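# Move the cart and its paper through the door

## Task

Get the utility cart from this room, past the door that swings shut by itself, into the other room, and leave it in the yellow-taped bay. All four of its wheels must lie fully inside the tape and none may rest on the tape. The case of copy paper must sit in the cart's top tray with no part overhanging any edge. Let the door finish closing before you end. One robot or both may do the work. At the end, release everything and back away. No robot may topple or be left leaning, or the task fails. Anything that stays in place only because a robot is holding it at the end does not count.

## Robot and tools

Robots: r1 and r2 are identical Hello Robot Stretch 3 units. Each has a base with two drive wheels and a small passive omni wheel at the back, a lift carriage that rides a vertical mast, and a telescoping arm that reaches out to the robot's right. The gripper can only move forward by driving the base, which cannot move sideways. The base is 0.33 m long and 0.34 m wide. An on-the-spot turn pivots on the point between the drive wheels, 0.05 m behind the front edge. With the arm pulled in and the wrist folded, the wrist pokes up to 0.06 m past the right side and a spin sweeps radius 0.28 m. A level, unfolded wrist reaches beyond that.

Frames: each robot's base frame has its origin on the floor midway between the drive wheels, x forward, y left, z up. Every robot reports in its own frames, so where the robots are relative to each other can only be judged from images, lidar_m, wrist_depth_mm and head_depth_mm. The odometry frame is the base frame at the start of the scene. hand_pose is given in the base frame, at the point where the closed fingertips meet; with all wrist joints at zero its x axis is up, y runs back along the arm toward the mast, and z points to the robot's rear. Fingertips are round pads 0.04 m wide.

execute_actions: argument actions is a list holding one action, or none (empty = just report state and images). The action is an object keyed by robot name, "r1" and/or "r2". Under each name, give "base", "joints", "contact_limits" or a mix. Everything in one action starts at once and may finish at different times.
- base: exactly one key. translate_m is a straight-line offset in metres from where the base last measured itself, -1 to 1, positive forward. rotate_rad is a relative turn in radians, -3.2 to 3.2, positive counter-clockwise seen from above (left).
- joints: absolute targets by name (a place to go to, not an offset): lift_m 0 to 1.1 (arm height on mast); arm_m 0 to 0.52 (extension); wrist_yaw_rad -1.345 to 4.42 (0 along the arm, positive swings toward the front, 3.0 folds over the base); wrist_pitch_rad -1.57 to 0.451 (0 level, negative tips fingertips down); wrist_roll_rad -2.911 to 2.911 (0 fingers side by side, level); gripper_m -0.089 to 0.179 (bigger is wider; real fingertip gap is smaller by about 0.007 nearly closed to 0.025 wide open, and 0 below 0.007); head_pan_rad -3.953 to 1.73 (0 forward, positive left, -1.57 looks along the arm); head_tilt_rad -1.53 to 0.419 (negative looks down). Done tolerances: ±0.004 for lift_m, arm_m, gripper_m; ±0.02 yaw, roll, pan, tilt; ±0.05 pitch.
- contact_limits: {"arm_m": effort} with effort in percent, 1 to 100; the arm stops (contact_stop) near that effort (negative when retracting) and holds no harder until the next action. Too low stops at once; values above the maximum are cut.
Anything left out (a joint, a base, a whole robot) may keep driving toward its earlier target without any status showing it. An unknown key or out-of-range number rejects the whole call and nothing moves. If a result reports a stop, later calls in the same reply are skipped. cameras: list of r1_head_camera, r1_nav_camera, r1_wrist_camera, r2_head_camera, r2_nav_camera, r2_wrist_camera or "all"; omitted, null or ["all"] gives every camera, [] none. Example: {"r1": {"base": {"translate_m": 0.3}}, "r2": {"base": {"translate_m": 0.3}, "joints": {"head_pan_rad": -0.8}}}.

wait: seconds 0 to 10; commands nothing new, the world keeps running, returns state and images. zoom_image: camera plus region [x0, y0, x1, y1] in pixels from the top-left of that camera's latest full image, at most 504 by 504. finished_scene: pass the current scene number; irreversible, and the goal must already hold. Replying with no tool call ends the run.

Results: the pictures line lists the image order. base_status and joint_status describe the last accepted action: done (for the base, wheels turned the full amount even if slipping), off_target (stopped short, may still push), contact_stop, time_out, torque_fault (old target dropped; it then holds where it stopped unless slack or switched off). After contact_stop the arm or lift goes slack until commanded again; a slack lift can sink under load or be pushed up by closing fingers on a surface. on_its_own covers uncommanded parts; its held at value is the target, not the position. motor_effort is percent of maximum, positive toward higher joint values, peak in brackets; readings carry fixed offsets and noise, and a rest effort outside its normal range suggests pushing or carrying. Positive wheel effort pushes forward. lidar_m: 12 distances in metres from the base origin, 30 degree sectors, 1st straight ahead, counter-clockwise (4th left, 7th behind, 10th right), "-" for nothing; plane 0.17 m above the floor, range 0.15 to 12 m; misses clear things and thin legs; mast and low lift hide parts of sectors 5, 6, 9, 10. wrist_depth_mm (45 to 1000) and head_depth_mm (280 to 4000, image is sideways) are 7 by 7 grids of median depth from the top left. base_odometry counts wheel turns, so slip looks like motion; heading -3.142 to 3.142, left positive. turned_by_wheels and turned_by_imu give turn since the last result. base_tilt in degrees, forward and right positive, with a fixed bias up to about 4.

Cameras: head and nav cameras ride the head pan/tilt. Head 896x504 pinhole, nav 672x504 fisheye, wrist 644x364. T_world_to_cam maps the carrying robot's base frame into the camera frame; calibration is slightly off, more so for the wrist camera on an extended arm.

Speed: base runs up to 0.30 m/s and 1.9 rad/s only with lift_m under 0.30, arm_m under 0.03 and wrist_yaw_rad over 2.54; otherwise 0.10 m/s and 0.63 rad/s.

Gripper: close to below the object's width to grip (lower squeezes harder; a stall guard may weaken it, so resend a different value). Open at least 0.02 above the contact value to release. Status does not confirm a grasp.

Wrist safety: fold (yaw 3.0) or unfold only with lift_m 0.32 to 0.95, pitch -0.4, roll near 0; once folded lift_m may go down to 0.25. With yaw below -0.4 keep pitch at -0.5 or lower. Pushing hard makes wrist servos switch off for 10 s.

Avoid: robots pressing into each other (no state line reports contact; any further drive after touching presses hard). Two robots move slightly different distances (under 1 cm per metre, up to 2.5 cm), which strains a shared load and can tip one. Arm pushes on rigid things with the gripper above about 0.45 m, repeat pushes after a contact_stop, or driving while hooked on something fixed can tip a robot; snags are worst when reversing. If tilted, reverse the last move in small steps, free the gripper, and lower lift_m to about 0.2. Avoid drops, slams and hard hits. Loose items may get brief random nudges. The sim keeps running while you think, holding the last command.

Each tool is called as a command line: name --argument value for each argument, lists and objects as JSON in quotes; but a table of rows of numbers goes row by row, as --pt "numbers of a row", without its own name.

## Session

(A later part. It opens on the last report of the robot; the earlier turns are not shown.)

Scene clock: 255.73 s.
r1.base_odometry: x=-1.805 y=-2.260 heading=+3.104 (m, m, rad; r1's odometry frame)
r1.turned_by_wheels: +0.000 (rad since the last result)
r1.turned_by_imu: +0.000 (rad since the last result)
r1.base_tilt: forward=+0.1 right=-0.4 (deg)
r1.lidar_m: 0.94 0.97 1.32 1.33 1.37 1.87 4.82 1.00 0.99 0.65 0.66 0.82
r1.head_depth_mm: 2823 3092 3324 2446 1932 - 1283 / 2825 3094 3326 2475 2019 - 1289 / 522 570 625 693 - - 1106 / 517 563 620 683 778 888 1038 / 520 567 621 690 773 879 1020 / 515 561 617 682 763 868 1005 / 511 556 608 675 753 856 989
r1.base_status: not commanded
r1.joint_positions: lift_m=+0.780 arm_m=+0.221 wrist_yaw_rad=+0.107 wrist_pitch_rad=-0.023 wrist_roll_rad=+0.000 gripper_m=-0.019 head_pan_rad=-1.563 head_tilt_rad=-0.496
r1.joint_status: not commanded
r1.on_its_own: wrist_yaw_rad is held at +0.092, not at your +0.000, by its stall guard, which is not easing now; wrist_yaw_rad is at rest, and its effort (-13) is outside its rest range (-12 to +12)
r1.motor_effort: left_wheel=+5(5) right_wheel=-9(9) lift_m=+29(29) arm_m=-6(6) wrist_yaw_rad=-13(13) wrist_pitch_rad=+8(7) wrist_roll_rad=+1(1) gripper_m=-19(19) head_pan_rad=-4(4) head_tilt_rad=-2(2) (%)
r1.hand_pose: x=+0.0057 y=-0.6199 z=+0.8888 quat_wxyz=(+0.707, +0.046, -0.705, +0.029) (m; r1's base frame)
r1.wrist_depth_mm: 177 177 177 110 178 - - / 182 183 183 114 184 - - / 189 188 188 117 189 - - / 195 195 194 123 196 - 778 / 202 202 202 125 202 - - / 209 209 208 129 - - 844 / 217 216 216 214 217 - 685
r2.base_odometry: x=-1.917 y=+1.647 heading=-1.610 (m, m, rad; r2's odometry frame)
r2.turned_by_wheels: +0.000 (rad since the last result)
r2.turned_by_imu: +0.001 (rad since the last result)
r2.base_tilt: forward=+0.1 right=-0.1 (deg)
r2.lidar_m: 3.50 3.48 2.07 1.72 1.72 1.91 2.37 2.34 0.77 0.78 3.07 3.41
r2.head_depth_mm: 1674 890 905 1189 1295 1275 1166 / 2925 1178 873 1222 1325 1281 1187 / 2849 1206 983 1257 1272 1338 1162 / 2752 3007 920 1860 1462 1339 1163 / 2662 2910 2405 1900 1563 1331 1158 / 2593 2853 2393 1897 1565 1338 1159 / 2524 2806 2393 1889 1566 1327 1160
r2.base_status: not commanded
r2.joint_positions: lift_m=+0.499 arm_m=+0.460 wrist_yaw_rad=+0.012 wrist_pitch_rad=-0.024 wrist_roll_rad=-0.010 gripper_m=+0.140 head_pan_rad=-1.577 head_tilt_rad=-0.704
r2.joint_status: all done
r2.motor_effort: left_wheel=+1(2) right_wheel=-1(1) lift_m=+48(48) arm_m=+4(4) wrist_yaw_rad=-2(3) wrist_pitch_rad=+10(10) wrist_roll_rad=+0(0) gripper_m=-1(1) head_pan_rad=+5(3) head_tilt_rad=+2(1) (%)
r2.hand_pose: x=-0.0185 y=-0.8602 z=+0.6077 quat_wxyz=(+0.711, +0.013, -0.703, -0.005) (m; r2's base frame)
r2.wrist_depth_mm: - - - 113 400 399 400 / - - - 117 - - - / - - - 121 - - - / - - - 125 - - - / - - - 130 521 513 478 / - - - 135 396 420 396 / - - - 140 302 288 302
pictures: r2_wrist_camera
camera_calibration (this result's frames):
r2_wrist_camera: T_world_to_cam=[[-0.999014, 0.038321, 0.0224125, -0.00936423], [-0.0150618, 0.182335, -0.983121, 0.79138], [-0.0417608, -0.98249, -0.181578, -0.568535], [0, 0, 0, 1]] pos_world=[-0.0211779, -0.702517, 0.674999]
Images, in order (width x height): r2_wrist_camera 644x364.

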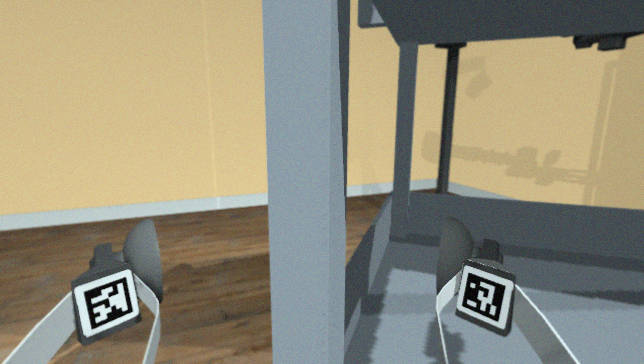

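execute_actions --actions '[{"r2":{"joints":{"arm_m":0.485,"gripper_m":0.1}}}]' --cameras '[]'

execute_actions --actions '[{"r2":{"joints":{"gripper_m":0.0}}}]' --cameras '["r2_wrist_camera"]'

execute_actions --actions '[{"r2":{"joints":{"arm_m":0.2},"contact_limits":{"arm_m":24}}}]' --cameras '["r2_wrist_camera","r2_head_camera"]'

Scene clock: 258.90 s.
r1.base_odometry: x=-1.805 y=-2.260 heading=+3.104 (m, m, rad; r1's odometry frame)
r1.turned_by_wheels: +0.000 (rad since the last result)
r1.turned_by_imu: +0.000 (rad since the last result)
r1.base_tilt: forward=+0.1 right=-0.4 (deg)
r1.lidar_m: 0.94 0.97 1.32 1.33 1.37 1.86 4.82 1.00 0.99 0.65 0.66 0.82
r1.head_depth_mm: 2815 3064 3306 2458 1951 - 1273 / 2813 3119 3303 2479 2025 - 1285 / 522 569 626 691 - - 1104 / 517 564 618 684 779 891 1031 / 519 565 622 689 772 880 1020 / 515 562 615 681 765 871 1002 / 511 556 608 675 754 856 984
r1.base_status: not commanded
r1.joint_positions: lift_m=+0.780 arm_m=+0.221 wrist_yaw_rad=+0.107 wrist_pitch_rad=-0.023 wrist_roll_rad=+0.000 gripper_m=-0.019 head_pan_rad=-1.563 head_tilt_rad=-0.496
r1.joint_status: not commanded
r1.on_its_own: wrist_yaw_rad is held at +0.092, not at your +0.000, by its stall guard, which is not easing now; wrist_yaw_rad is at rest, and its effort (-14) is outside its rest range (-12 to +12)
r1.motor_effort: left_wheel=+5(5) right_wheel=-9(9) lift_m=+29(29) arm_m=-6(6) wrist_yaw_rad=-14(14) wrist_pitch_rad=+8(7) wrist_roll_rad=+1(1) gripper_m=-18(18) head_pan_rad=-4(5) head_tilt_rad=-1(2) (%)
r1.hand_pose: x=+0.0057 y=-0.6199 z=+0.8888 quat_wxyz=(+0.707, +0.046, -0.705, +0.029) (m; r1's base frame)
r1.wrist_depth_mm: 177 177 178 110 177 - - / 183 183 183 114 183 - - / 189 189 188 118 189 - - / 195 195 195 123 195 - 785 / 201 202 202 125 202 - - / 208 209 208 128 - - 835 / 216 216 216 213 217 - 682
r2.base_odometry: x=-1.917 y=+1.647 heading=-1.610 (m, m, rad; r2's odometry frame)
r2.turned_by_wheels: +0.000 (rad since the last result)
r2.turned_by_imu: +0.001 (rad since the last result)
r2.base_tilt: forward=+0.1 right=+0.0 (deg)
r2.lidar_m: 3.50 3.48 2.08 1.72 1.71 1.91 2.36 2.35 0.77 0.77 3.07 3.43
r2.head_depth_mm: 1680 892 905 1184 1296 1273 1166 / 2942 1181 874 1220 1330 1281 1190 / 2838 1201 982 1256 1309 1337 1166 / 2778 3019 921 1908 1475 1342 1165 / 2660 2942 2403 1901 1572 1339 1161 / 2580 2872 2400 1901 1559 1331 1162 / 2519 2811 2403 1881 1561 1333 1160
r2.base_status: not commanded
r2.joint_positions: lift_m=+0.499 arm_m=+0.485 wrist_yaw_rad=+0.012 wrist_pitch_rad=-0.024 wrist_roll_rad=-0.010 gripper_m=+0.100 head_pan_rad=-1.577 head_tilt_rad=-0.704
r2.joint_status: all done
r2.motor_effort: left_wheel=+1(2) right_wheel=-1(1) lift_m=+48(48) arm_m=+4(2) wrist_yaw_rad=-2(3) wrist_pitch_rad=+10(10) wrist_roll_rad=+0(0) gripper_m=-1(100) head_pan_rad=+3(3) head_tilt_rad=+2(1) (%)
r2.hand_pose: x=-0.0185 y=-0.8852 z=+0.6077 quat_wxyz=(+0.711, +0.013, -0.703, -0.005) (m; r2's base frame)
r2.wrist_depth_mm: - - - 89 454 401 401 / - - - 92 - - - / - - - 95 - - - / - - - 98 - - - / - - - 102 517 497 458 / - - - 105 354 395 394 / - 980 978 109 301 304 301
pictures: none
No camera images: the call's "cameras" was empty. Leave "cameras" out to get every camera's image.

Scene clock: 260.40 s.
r1.base_odometry: x=-1.805 y=-2.260 heading=+3.104 (m, m, rad; r1's odometry frame)
r1.turned_by_wheels: +0.000 (rad since the last result)
r1.turned_by_imu: +0.000 (rad since the last result)
r1.base_tilt: forward=+0.1 right=-0.4 (deg)
r1.lidar_m: 0.94 0.97 1.32 1.33 1.37 1.86 4.82 1.00 0.99 0.65 0.66 0.82
r1.head_depth_mm: 2814 3080 3287 2456 1942 - 1286 / 2817 3068 3301 2472 2016 - 1284 / 523 570 626 693 - - 1103 / 517 563 619 684 782 892 1034 / 520 565 621 688 772 878 1016 / 515 562 616 683 763 864 1003 / 510 556 610 675 754 857 987
r1.base_status: not commanded
r1.joint_positions: lift_m=+0.780 arm_m=+0.221 wrist_yaw_rad=+0.107 wrist_pitch_rad=-0.023 wrist_roll_rad=+0.000 gripper_m=-0.019 head_pan_rad=-1.563 head_tilt_rad=-0.496
r1.joint_status: not commanded
r1.on_its_own: wrist_yaw_rad is held at +0.092, not at your +0.000, by its stall guard, which is not easing now; wrist_yaw_rad is at rest, and its effort (-14) is outside its rest range (-12 to +12)
r1.motor_effort: left_wheel=+5(5) right_wheel=-9(9) lift_m=+29(29) arm_m=-6(6) wrist_yaw_rad=-14(13) wrist_pitch_rad=+7(8) wrist_roll_rad=+1(1) gripper_m=-18(18) head_pan_rad=-4(5) head_tilt_rad=-1(1) (%)
r1.hand_pose: x=+0.0057 y=-0.6199 z=+0.8888 quat_wxyz=(+0.707, +0.046, -0.705, +0.029) (m; r1's base frame)
r1.wrist_depth_mm: 177 177 177 110 177 - - / 183 183 183 114 183 - - / 188 189 188 117 189 - - / 194 195 195 123 195 - 787 / 201 201 202 125 202 - - / 207 209 209 128 - - 833 / 216 217 217 214 217 - 685
r2.base_odometry: x=-1.917 y=+1.647 heading=-1.610 (m, m, rad; r2's odometry frame)
r2.turned_by_wheels: +0.000 (rad since the last result)
r2.turned_by_imu: +0.000 (rad since the last result)
r2.base_tilt: forward=+0.1 right=-0.1 (deg)
r2.lidar_m: 3.50 3.48 2.08 1.72 1.71 1.91 2.37 2.35 0.77 0.78 3.07 3.42
r2.head_depth_mm: 1670 892 904 1185 1303 1273 1167 / 2913 1178 875 1223 1335 1294 1186 / 2826 1203 984 1253 1299 1341 1169 / 2769 3013 922 1903 1480 1340 1163 / 2663 2943 2400 1898 1559 1335 1160 / 2568 2813 2402 1903 1563 1333 1157 / 2532 2799 2392 1892 1562 1331 1163
r2.base_status: not commanded
r2.joint_positions: lift_m=+0.499 arm_m=+0.485 wrist_yaw_rad=+0.007 wrist_pitch_rad=-0.024 wrist_roll_rad=-0.010 gripper_m=+0.001 head_pan_rad=-1.577 head_tilt_rad=-0.704
r2.joint_status: all done
r2.motor_effort: left_wheel=-1(1) right_wheel=+2(3) lift_m=+47(47) arm_m=+4(4) wrist_yaw_rad=+4(2) wrist_pitch_rad=+10(10) wrist_roll_rad=+0(1) gripper_m=-27(99) head_pan_rad=+3(3) head_tilt_rad=+1(1) (%)
r2.hand_pose: x=-0.0196 y=-0.8852 z=+0.6077 quat_wxyz=(+0.711, +0.012, -0.703, -0.006) (m; r2's base frame)
r2.wrist_depth_mm: - - - 89 455 398 404 / - - - 92 - - - / - - - 95 - - - / - - - 98 - - - / - - - 101 522 495 458 / - - - 105 414 391 395 / - - 979 109 302 303 304
pictures: r2_wrist_camera
camera_calibration (this result's frames):
r2_wrist_camera: T_world_to_cam=[[-0.998841, 0.0425879, 0.0224097, -0.00571445], [-0.01428, 0.182397, -0.983121, 0.795994], [-0.0459565, -0.982302, -0.181578, -0.593066], [0, 0, 0, 1]] pos_world=[-0.0215962, -0.727514, 0.674999]
Images, in order (width x height): r2_wrist_camera 644x364.

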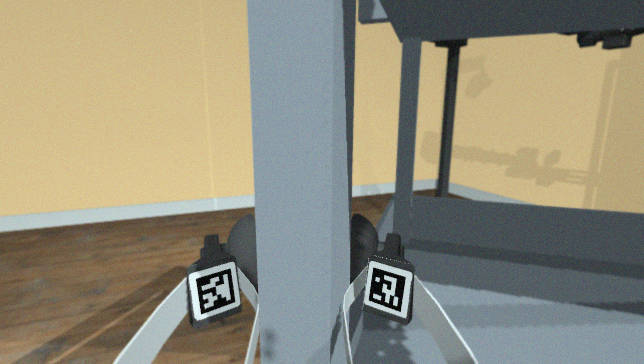

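Scene clock: 263.73 s.
r1.base_odometry: x=-1.805 y=-2.260 heading=+3.104 (m, m, rad; r1's odometry frame)
r1.turned_by_wheels: +0.000 (rad since the last result)
r1.turned_by_imu: +0.000 (rad since the last result)
r1.base_tilt: forward=+0.0 right=-0.4 (deg)
r1.lidar_m: 0.94 0.97 1.33 1.33 1.38 1.86 4.83 1.19 1.06 0.65 0.66 0.82
r1.head_depth_mm: 2834 3094 3280 2453 1950 - 1279 / 2827 3079 3270 2457 2023 - 1285 / 522 570 625 693 - - 1104 / 516 563 618 683 779 890 1040 / 519 566 622 688 772 880 1020 / 515 562 615 681 762 868 1004 / 511 556 610 676 755 856 989
r1.base_status: not commanded
r1.joint_positions: lift_m=+0.780 arm_m=+0.221 wrist_yaw_rad=+0.107 wrist_pitch_rad=-0.023 wrist_roll_rad=+0.000 gripper_m=-0.019 head_pan_rad=-1.563 head_tilt_rad=-0.496
r1.joint_status: not commanded
r1.on_its_own: wrist_yaw_rad is held at +0.092, not at your +0.000, by its stall guard, which is not easing now; wrist_yaw_rad is at rest, and its effort (-13) is outside its rest range (-12 to +12)
r1.motor_effort: left_wheel=+5(5) right_wheel=-9(9) lift_m=+29(29) arm_m=-6(6) wrist_yaw_rad=-13(14) wrist_pitch_rad=+8(8) wrist_roll_rad=+2(1) gripper_m=-18(19) head_pan_rad=-4(4) head_tilt_rad=-1(2) (%)
r1.hand_pose: x=+0.0057 y=-0.6199 z=+0.8888 quat_wxyz=(+0.707, +0.046, -0.705, +0.029) (m; r1's base frame)
r1.wrist_depth_mm: 177 177 177 110 177 - - / 183 182 182 114 183 - - / 189 188 189 117 189 - - / 195 195 196 123 196 - - / 201 201 201 125 202 - - / 209 209 209 129 - - 887 / 217 216 217 214 217 - 953
r2.base_odometry: x=-1.917 y=+1.647 heading=-1.610 (m, m, rad; r2's odometry frame)
r2.turned_by_wheels: +0.000 (rad since the last result)
r2.turned_by_imu: +0.000 (rad since the last result)
r2.base_tilt: forward=+0.1 right=-0.1 (deg)
r2.lidar_m: 3.49 3.48 2.07 1.72 1.72 1.91 2.37 0.82 0.58 0.56 3.05 3.43
r2.head_depth_mm: 1845 726 803 730 1005 1214 1172 / 2927 1010 872 723 1005 1217 1174 / 2839 3126 945 722 998 - 1143 / 2773 3003 932 703 1300 1332 1161 / 2683 2921 2323 1844 1567 1335 1162 / 2602 2852 2386 1902 1574 1330 1161 / 2517 2781 2402 1894 1562 1333 1162
r2.base_status: not commanded
r2.joint_positions: lift_m=+0.499 arm_m=+0.201 wrist_yaw_rad=-0.012 wrist_pitch_rad=-0.025 wrist_roll_rad=-0.010 gripper_m=+0.004 head_pan_rad=-1.577 head_tilt_rad=-0.704
r2.joint_status: all done
r2.on_its_own: wrist_yaw_rad is at rest, and its effort (+26) is outside its rest range (-12 to +12)
r2.motor_effort: left_wheel=-6(10) right_wheel=+16(18) lift_m=+48(48) arm_m=-3(5) wrist_yaw_rad=+26(30) wrist_pitch_rad=+11(11) wrist_roll_rad=+0(0) gripper_m=-18(26) head_pan_rad=+4(3) head_tilt_rad=+1(1) (%)
r2.contact_limits: arm_m 24 (drawing in: default 14, maximum 24; extending or still: default 22, maximum 35)
r2.hand_pose: x=-0.0246 y=-0.6012 z=+0.6075 quat_wxyz=(+0.711, +0.005, -0.703, -0.014) (m; r2's base frame)
r2.wrist_depth_mm: - - - 111 397 399 400 / - - - 114 - - - / - - - 118 - - - / - - - 122 - - 636 / - - - 125 567 556 561 / - - - 129 404 395 394 / - - - 135 301 303 303
pictures: r2_head_camera (sideways: a quarter turn clockwise sets it upright), r2_wrist_camera
camera_calibration (this result's frames):
r2_head_camera: T_world_to_cam=[[-0.0261827, 0.685864, -0.727259, 0.966072], [0.999526, 0.0297392, -0.00793832, 0.00505948], [0.0161835, -0.727122, -0.686318, 0.857004], [0, 0, 0, 1]] pos_world=[0.00636795, -0.039598, 1.2908]
r2_wrist_camera: T_world_to_cam=[[-0.997812, 0.0621862, 0.0224414, -0.0110344], [-0.0106872, 0.18326, -0.983006, 0.744495], [-0.0652421, -0.981096, -0.182194, -0.313692], [0, 0, 0, 1]] pos_world=[-0.0235196, -0.443512, 0.674938]
Images, in order (width x height): r2_head_camera 896x504, r2_wrist_camera 644x364.

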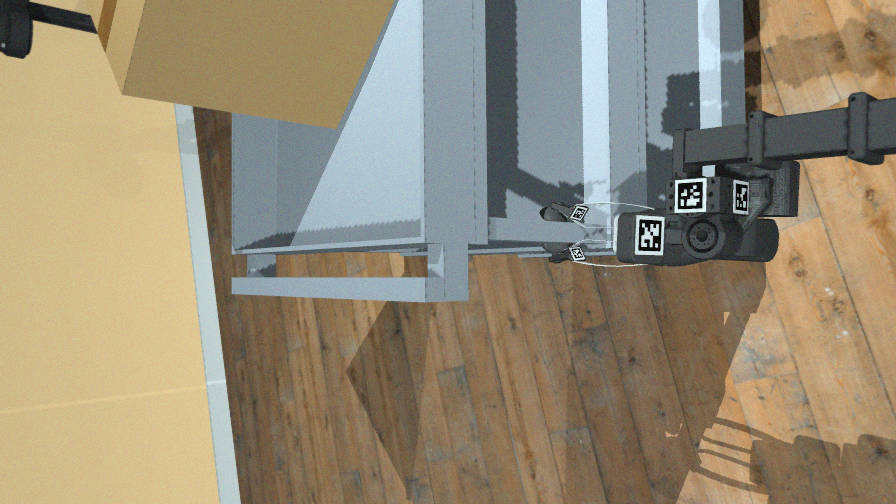

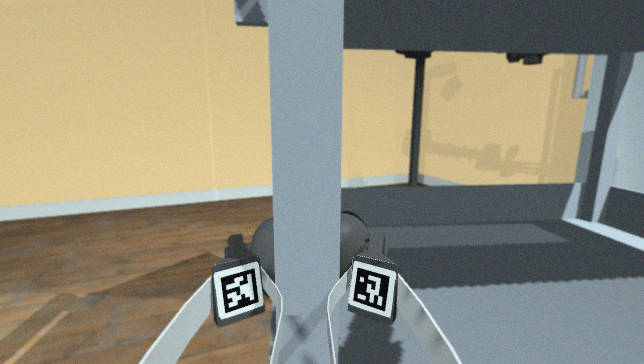

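execute_actions --actions '[{"r2":{"joints":{"arm_m":0.05,"head_pan_rad":-2.0,"head_tilt_rad":-0.6},"contact_limits":{"arm_m":24}}}]' --cameras '["r2_nav_camera","r2_head_camera"]'

Scene clock: 266.33 s.
r1.base_odometry: x=-1.805 y=-2.260 heading=+3.104 (m, m, rad; r1's odometry frame)
r1.turned_by_wheels: +0.000 (rad since the last result)
r1.turned_by_imu: +0.000 (rad since the last result)
r1.base_tilt: forward=+0.1 right=-0.4 (deg)
r1.lidar_m: 0.94 0.97 1.32 1.33 1.38 1.86 4.82 1.28 1.10 0.65 0.65 0.82
r1.head_depth_mm: 2838 3066 3290 2431 1945 - 1286 / 2814 3125 3349 2478 2029 - 1288 / 522 570 627 694 - - 1106 / 517 563 618 684 779 891 1041 / 519 565 622 688 770 872 1021 / 515 561 615 682 765 869 1005 / 511 556 610 674 754 857 990
r1.base_status: not commanded
r1.joint_positions: lift_m=+0.780 arm_m=+0.221 wrist_yaw_rad=+0.107 wrist_pitch_rad=-0.023 wrist_roll_rad=+0.000 gripper_m=-0.019 head_pan_rad=-1.563 head_tilt_rad=-0.496
r1.joint_status: not commanded
r1.on_its_own: wrist_yaw_rad is held at +0.092, not at your +0.000, by its stall guard, which is not easing now; wrist_yaw_rad is at rest, and its effort (-13) is outside its rest range (-12 to +12)
r1.motor_effort: left_wheel=+5(5) right_wheel=-9(9) lift_m=+29(29) arm_m=-6(6) wrist_yaw_rad=-13(14) wrist_pitch_rad=+8(7) wrist_roll_rad=+1(1) gripper_m=-19(19) head_pan_rad=-4(4) head_tilt_rad=-2(2) (%)
r1.hand_pose: x=+0.0057 y=-0.6199 z=+0.8888 quat_wxyz=(+0.707, +0.046, -0.705, +0.029) (m; r1's base frame)
r1.wrist_depth_mm: 177 178 177 110 177 - - / 182 183 183 114 183 - - / 188 189 189 117 189 - - / 195 195 195 123 196 - - / 201 202 202 125 202 - - / 209 210 207 129 - - 891 / 215 216 217 214 218 - -
r2.base_odometry: x=-1.917 y=+1.647 heading=-1.610 (m, m, rad; r2's odometry frame)
r2.turned_by_wheels: +0.000 (rad since the last result)
r2.turned_by_imu: +0.001 (rad since the last result)
r2.base_tilt: forward=+0.1 right=-0.1 (deg)
r2.lidar_m: 3.50 3.49 2.08 1.72 1.71 1.91 2.37 0.85 0.45 0.40 3.07 3.42
r2.head_depth_mm: 1627 1909 2281 1952 1678 1423 1218 / 1440 1606 1751 879 1093 1323 1218 / 2630 797 693 762 1062 1174 1187 / 2849 791 698 780 731 931 1120 / 3053 786 700 780 633 902 1028 / 2927 783 703 779 663 625 755 / 2789 3016 2753 831 664 800 1161
r2.base_status: not commanded
r2.joint_positions: lift_m=+0.499 arm_m=+0.051 wrist_yaw_rad=-0.029 wrist_pitch_rad=-0.025 wrist_roll_rad=-0.010 gripper_m=+0.004 head_pan_rad=-1.993 head_tilt_rad=-0.606
r2.joint_status: all done
r2.on_its_own: wrist_yaw_rad is held at -0.032, not at your +0.010, by its stall guard, which is not easing now
r2.motor_effort: left_wheel=+1(6) right_wheel=+2(15) lift_m=+48(47) arm_m=-3(6) wrist_yaw_rad=-2(28) wrist_pitch_rad=+11(11) wrist_roll_rad=+0(0) gripper_m=-18(20) head_pan_rad=-3(30) head_tilt_rad=+2(13) (%)
r2.contact_limits: arm_m 24 (drawing in: default 14, maximum 24; extending or still: default 22, maximum 35)
r2.hand_pose: x=-0.0289 y=-0.4510 z=+0.6074 quat_wxyz=(+0.711, -0.001, -0.703, -0.020) (m; r2's base frame)
r2.wrist_depth_mm: - - 398 113 395 398 398 / - - - 117 - - - / - - - 120 - - - / - - 562 124 754 758 - / - - 564 127 562 565 525 / - - - 131 406 395 398 / - - 325 139 303 303 223
pictures: r2_head_camera (sideways: a quarter turn clockwise sets it upright), r2_nav_camera (sideways: a quarter turn counterclockwise sets it upright)
camera_calibration (this result's frames):
r2_head_camera: T_world_to_cam=[[0.22275, 0.570138, -0.790775, 1.04734], [0.925913, -0.377566, -0.0114038, 0.0100214], [-0.305072, -0.729649, -0.612, 0.762293], [0, 0, 0, 1]] pos_world=[-0.01002, -0.037139, 1.29485]
r2_nav_camera: T_world_to_cam=[[-0.234058, -0.518493, 0.822425, -1.02202], [-0.907955, 0.419028, 0.0057739, 0.0494131], [-0.347612, -0.745373, -0.568845, 0.692963], [0, 0, 0, 1]] pos_world=[0.0465367, -0.0340965, 1.23443]
Images, in order (width x height): r2_head_camera 896x504, r2_nav_camera 672x504.

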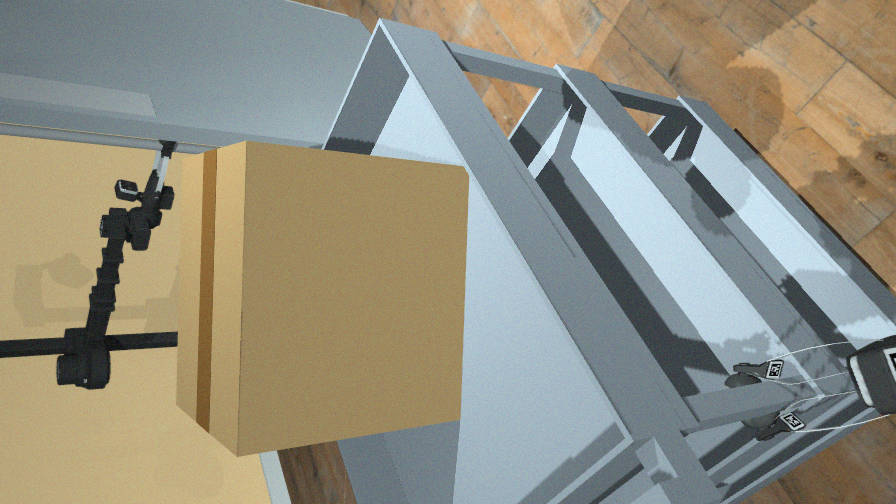

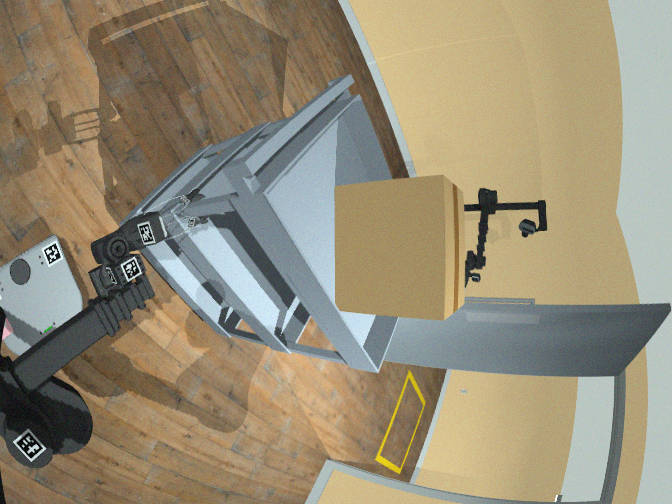

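execute_actions --actions '[{"r2":{"joints":{"gripper_m":0.14}}}]' --cameras '[]'

execute_actions --actions '[{"r2":{"base":{"rotate_rad":0.0},"joints":{"arm_m":0.0,"wrist_pitch_rad":-0.4}}}]' --cameras '["r2_wrist_camera"]'

Scene clock: 268.93 s.
r1.base_odometry: x=-1.805 y=-2.260 heading=+3.104 (m, m, rad; r1's odometry frame)
r1.turned_by_wheels: +0.000 (rad since the last result)
r1.turned_by_imu: +0.000 (rad since the last result)
r1.base_tilt: forward=+0.1 right=-0.4 (deg)
r1.lidar_m: 0.94 0.97 1.33 1.33 1.37 1.86 4.83 1.28 1.10 0.65 0.65 0.82
r1.head_depth_mm: 2848 3130 3309 2456 1958 - 1273 / 2817 3093 3345 2451 2016 - 1282 / 523 570 625 692 - - 1107 / 517 564 619 685 780 892 1032 / 519 565 622 687 771 877 1020 / 515 562 616 681 762 869 1004 / 511 555 609 673 753 855 990
r1.base_status: not commanded
r1.joint_positions: lift_m=+0.780 arm_m=+0.221 wrist_yaw_rad=+0.107 wrist_pitch_rad=-0.023 wrist_roll_rad=+0.000 gripper_m=-0.019 head_pan_rad=-1.563 head_tilt_rad=-0.496
r1.joint_status: not commanded
r1.on_its_own: wrist_yaw_rad is held at +0.092, not at your +0.000, by its stall guard, which is not easing now; wrist_yaw_rad is at rest, and its effort (-14) is outside its rest range (-12 to +12)
r1.motor_effort: left_wheel=+5(5) right_wheel=-9(9) lift_m=+29(29) arm_m=-6(6) wrist_yaw_rad=-14(14) wrist_pitch_rad=+8(8) wrist_roll_rad=+1(1) gripper_m=-18(18) head_pan_rad=-4(5) head_tilt_rad=-2(0) (%)
r1.hand_pose: x=+0.0057 y=-0.6199 z=+0.8888 quat_wxyz=(+0.707, +0.046, -0.705, +0.029) (m; r1's base frame)
r1.wrist_depth_mm: 177 177 177 110 178 - - / 183 182 183 114 183 - - / 188 189 189 118 189 - - / 194 195 195 123 196 - - / 202 201 202 124 202 - - / 208 209 208 129 - - 881 / 217 216 217 213 218 - -
r2.base_odometry: x=-1.917 y=+1.647 heading=-1.610 (m, m, rad; r2's odometry frame)
r2.turned_by_wheels: +0.000 (rad since the last result)
r2.turned_by_imu: +0.001 (rad since the last result)
r2.base_tilt: forward=+0.2 right=-0.1 (deg)
r2.lidar_m: 3.51 3.48 2.08 1.72 1.71 1.91 2.36 0.85 0.45 0.40 3.06 3.41
r2.head_depth_mm: 1616 1907 2285 1959 1728 1431 1219 / 1446 1610 1755 877 1094 1328 1215 / 2626 796 696 764 1064 1177 1191 / 2834 792 698 777 731 928 1118 / 3063 786 699 783 634 900 1018 / 2894 782 704 779 663 642 758 / 2802 2977 2752 833 664 812 1155
r2.base_status: not commanded
r2.joint_positions: lift_m=+0.499 arm_m=+0.050 wrist_yaw_rad=-0.029 wrist_pitch_rad=-0.025 wrist_roll_rad=-0.010 gripper_m=+0.140 head_pan_rad=-1.993 head_tilt_rad=-0.606
r2.joint_status: all done
r2.on_its_own: wrist_yaw_rad is held at -0.032, not at your +0.010, by its stall guard, which is not easing now
r2.motor_effort: left_wheel=+1(1) right_wheel=+1(2) lift_m=+48(48) arm_m=-1(4) wrist_yaw_rad=-4(4) wrist_pitch_rad=+11(11) wrist_roll_rad=+0(0) gripper_m=+0(99) head_pan_rad=-3(5) head_tilt_rad=+3(2) (%)
r2.hand_pose: x=-0.0289 y=-0.4508 z=+0.6075 quat_wxyz=(+0.711, -0.001, -0.703, -0.020) (m; r2's base frame)
r2.wrist_depth_mm: - - 397 114 394 393 399 / - - - 117 - - - / - - - 120 - - - / - - 566 125 747 761 - / - - 545 130 569 570 525 / - - 393 134 397 422 398 / - - 319 140 303 290 226
pictures: none
No camera images: the call's "cameras" was empty. Leave "cameras" out to get every camera's image.

Scene clock: 270.40 s.
r1.base_odometry: x=-1.805 y=-2.260 heading=+3.104 (m, m, rad; r1's odometry frame)
r1.turned_by_wheels: +0.000 (rad since the last result)
r1.turned_by_imu: +0.000 (rad since the last result)
r1.base_tilt: forward=+0.1 right=-0.4 (deg)
r1.lidar_m: 0.94 0.97 1.33 1.33 1.37 1.86 4.80 1.28 1.10 0.65 0.65 0.82
r1.head_depth_mm: 2849 3066 3285 2430 1951 - 1281 / 2824 3098 3310 2460 2016 - 1277 / 523 569 626 693 - - 1108 / 516 563 619 683 781 892 1038 / 521 566 621 688 772 880 1018 / 516 561 617 681 763 868 1003 / 511 556 609 675 754 855 988
r1.base_status: not commanded
r1.joint_positions: lift_m=+0.780 arm_m=+0.221 wrist_yaw_rad=+0.107 wrist_pitch_rad=-0.023 wrist_roll_rad=+0.000 gripper_m=-0.019 head_pan_rad=-1.563 head_tilt_rad=-0.496
r1.joint_status: not commanded
r1.on_its_own: wrist_yaw_rad is held at +0.092, not at your +0.000, by its stall guard, which is not easing now; wrist_yaw_rad is at rest, and its effort (-14) is outside its rest range (-12 to +12)
r1.motor_effort: left_wheel=+5(5) right_wheel=-9(9) lift_m=+29(29) arm_m=-6(6) wrist_yaw_rad=-14(14) wrist_pitch_rad=+8(8) wrist_roll_rad=+1(1) gripper_m=-19(19) head_pan_rad=-4(4) head_tilt_rad=+0(3) (%)
r1.hand_pose: x=+0.0057 y=-0.6199 z=+0.8888 quat_wxyz=(+0.707, +0.046, -0.705, +0.029) (m; r1's base frame)
r1.wrist_depth_mm: 177 177 177 110 178 - - / 182 183 183 114 183 - - / 189 188 189 118 189 - - / 195 195 195 123 195 - - / 201 202 202 125 203 - - / 209 209 208 129 - - 877 / 215 217 216 214 217 - -
r2.base_odometry: x=-1.917 y=+1.647 heading=-1.610 (m, m, rad; r2's odometry frame)
r2.turned_by_wheels: +0.000 (rad since the last result)
r2.turned_by_imu: +0.000 (rad since the last result)
r2.base_tilt: forward=+0.2 right=-0.1 (deg)
r2.lidar_m: 3.49 3.48 2.08 1.72 1.71 1.90 2.37 0.85 0.45 0.40 3.06 3.43
r2.head_depth_mm: 1626 1911 2270 1945 1716 1425 1219 / 1445 1611 1741 878 1091 1330 1215 / 2630 796 693 761 1064 1171 1190 / 2844 792 696 780 733 931 1120 / 3052 784 702 781 634 901 1006 / 2919 782 703 779 664 642 794 / 2777 2998 2700 835 664 810 1168
r2.base_status: done
r2.joint_positions: lift_m=+0.499 arm_m=+0.001 wrist_yaw_rad=-0.030 wrist_pitch_rad=-0.413 wrist_roll_rad=-0.010 gripper_m=+0.140 head_pan_rad=-1.993 head_tilt_rad=-0.606
r2.joint_status: all done
r2.on_its_own: wrist_yaw_rad is held at -0.032, not at your +0.010, by its stall guard, which is not easing now
r2.motor_effort: left_wheel=+1(0) right_wheel=+0(0) lift_m=+47(48) arm_m=-2(2) wrist_yaw_rad=-1(2) wrist_pitch_rad=+6(9) wrist_roll_rad=+0(0) gripper_m=-1(0) head_pan_rad=-4(4) head_tilt_rad=+3(2) (%)
r2.hand_pose: x=-0.0282 y=-0.3710 z=+0.5132 quat_wxyz=(+0.694, +0.136, -0.690, -0.155) (m; r2's base frame)
r2.wrist_depth_mm: - - 563 154 700 722 - / - - 538 170 551 567 521 / - - 427 189 380 248 289 / - - 709 193 226 272 - / 905 939 859 216 259 715 657 / 788 767 738 554 595 616 623 / 666 662 672 486 516 513 681
pictures: r2_wrist_camera
camera_calibration (this result's frames):
r2_wrist_camera: T_world_to_cam=[[-0.996916, 0.0676367, 0.0397929, -0.0336953], [0.00315993, 0.54127, -0.840843, 0.669819], [-0.0784106, -0.838124, -0.539815, 0.130858], [0, 0, 0, 1]] pos_world=[-0.0254473, -0.250599, 0.635193]
Images, in order (width x height): r2_wrist_camera 644x364.

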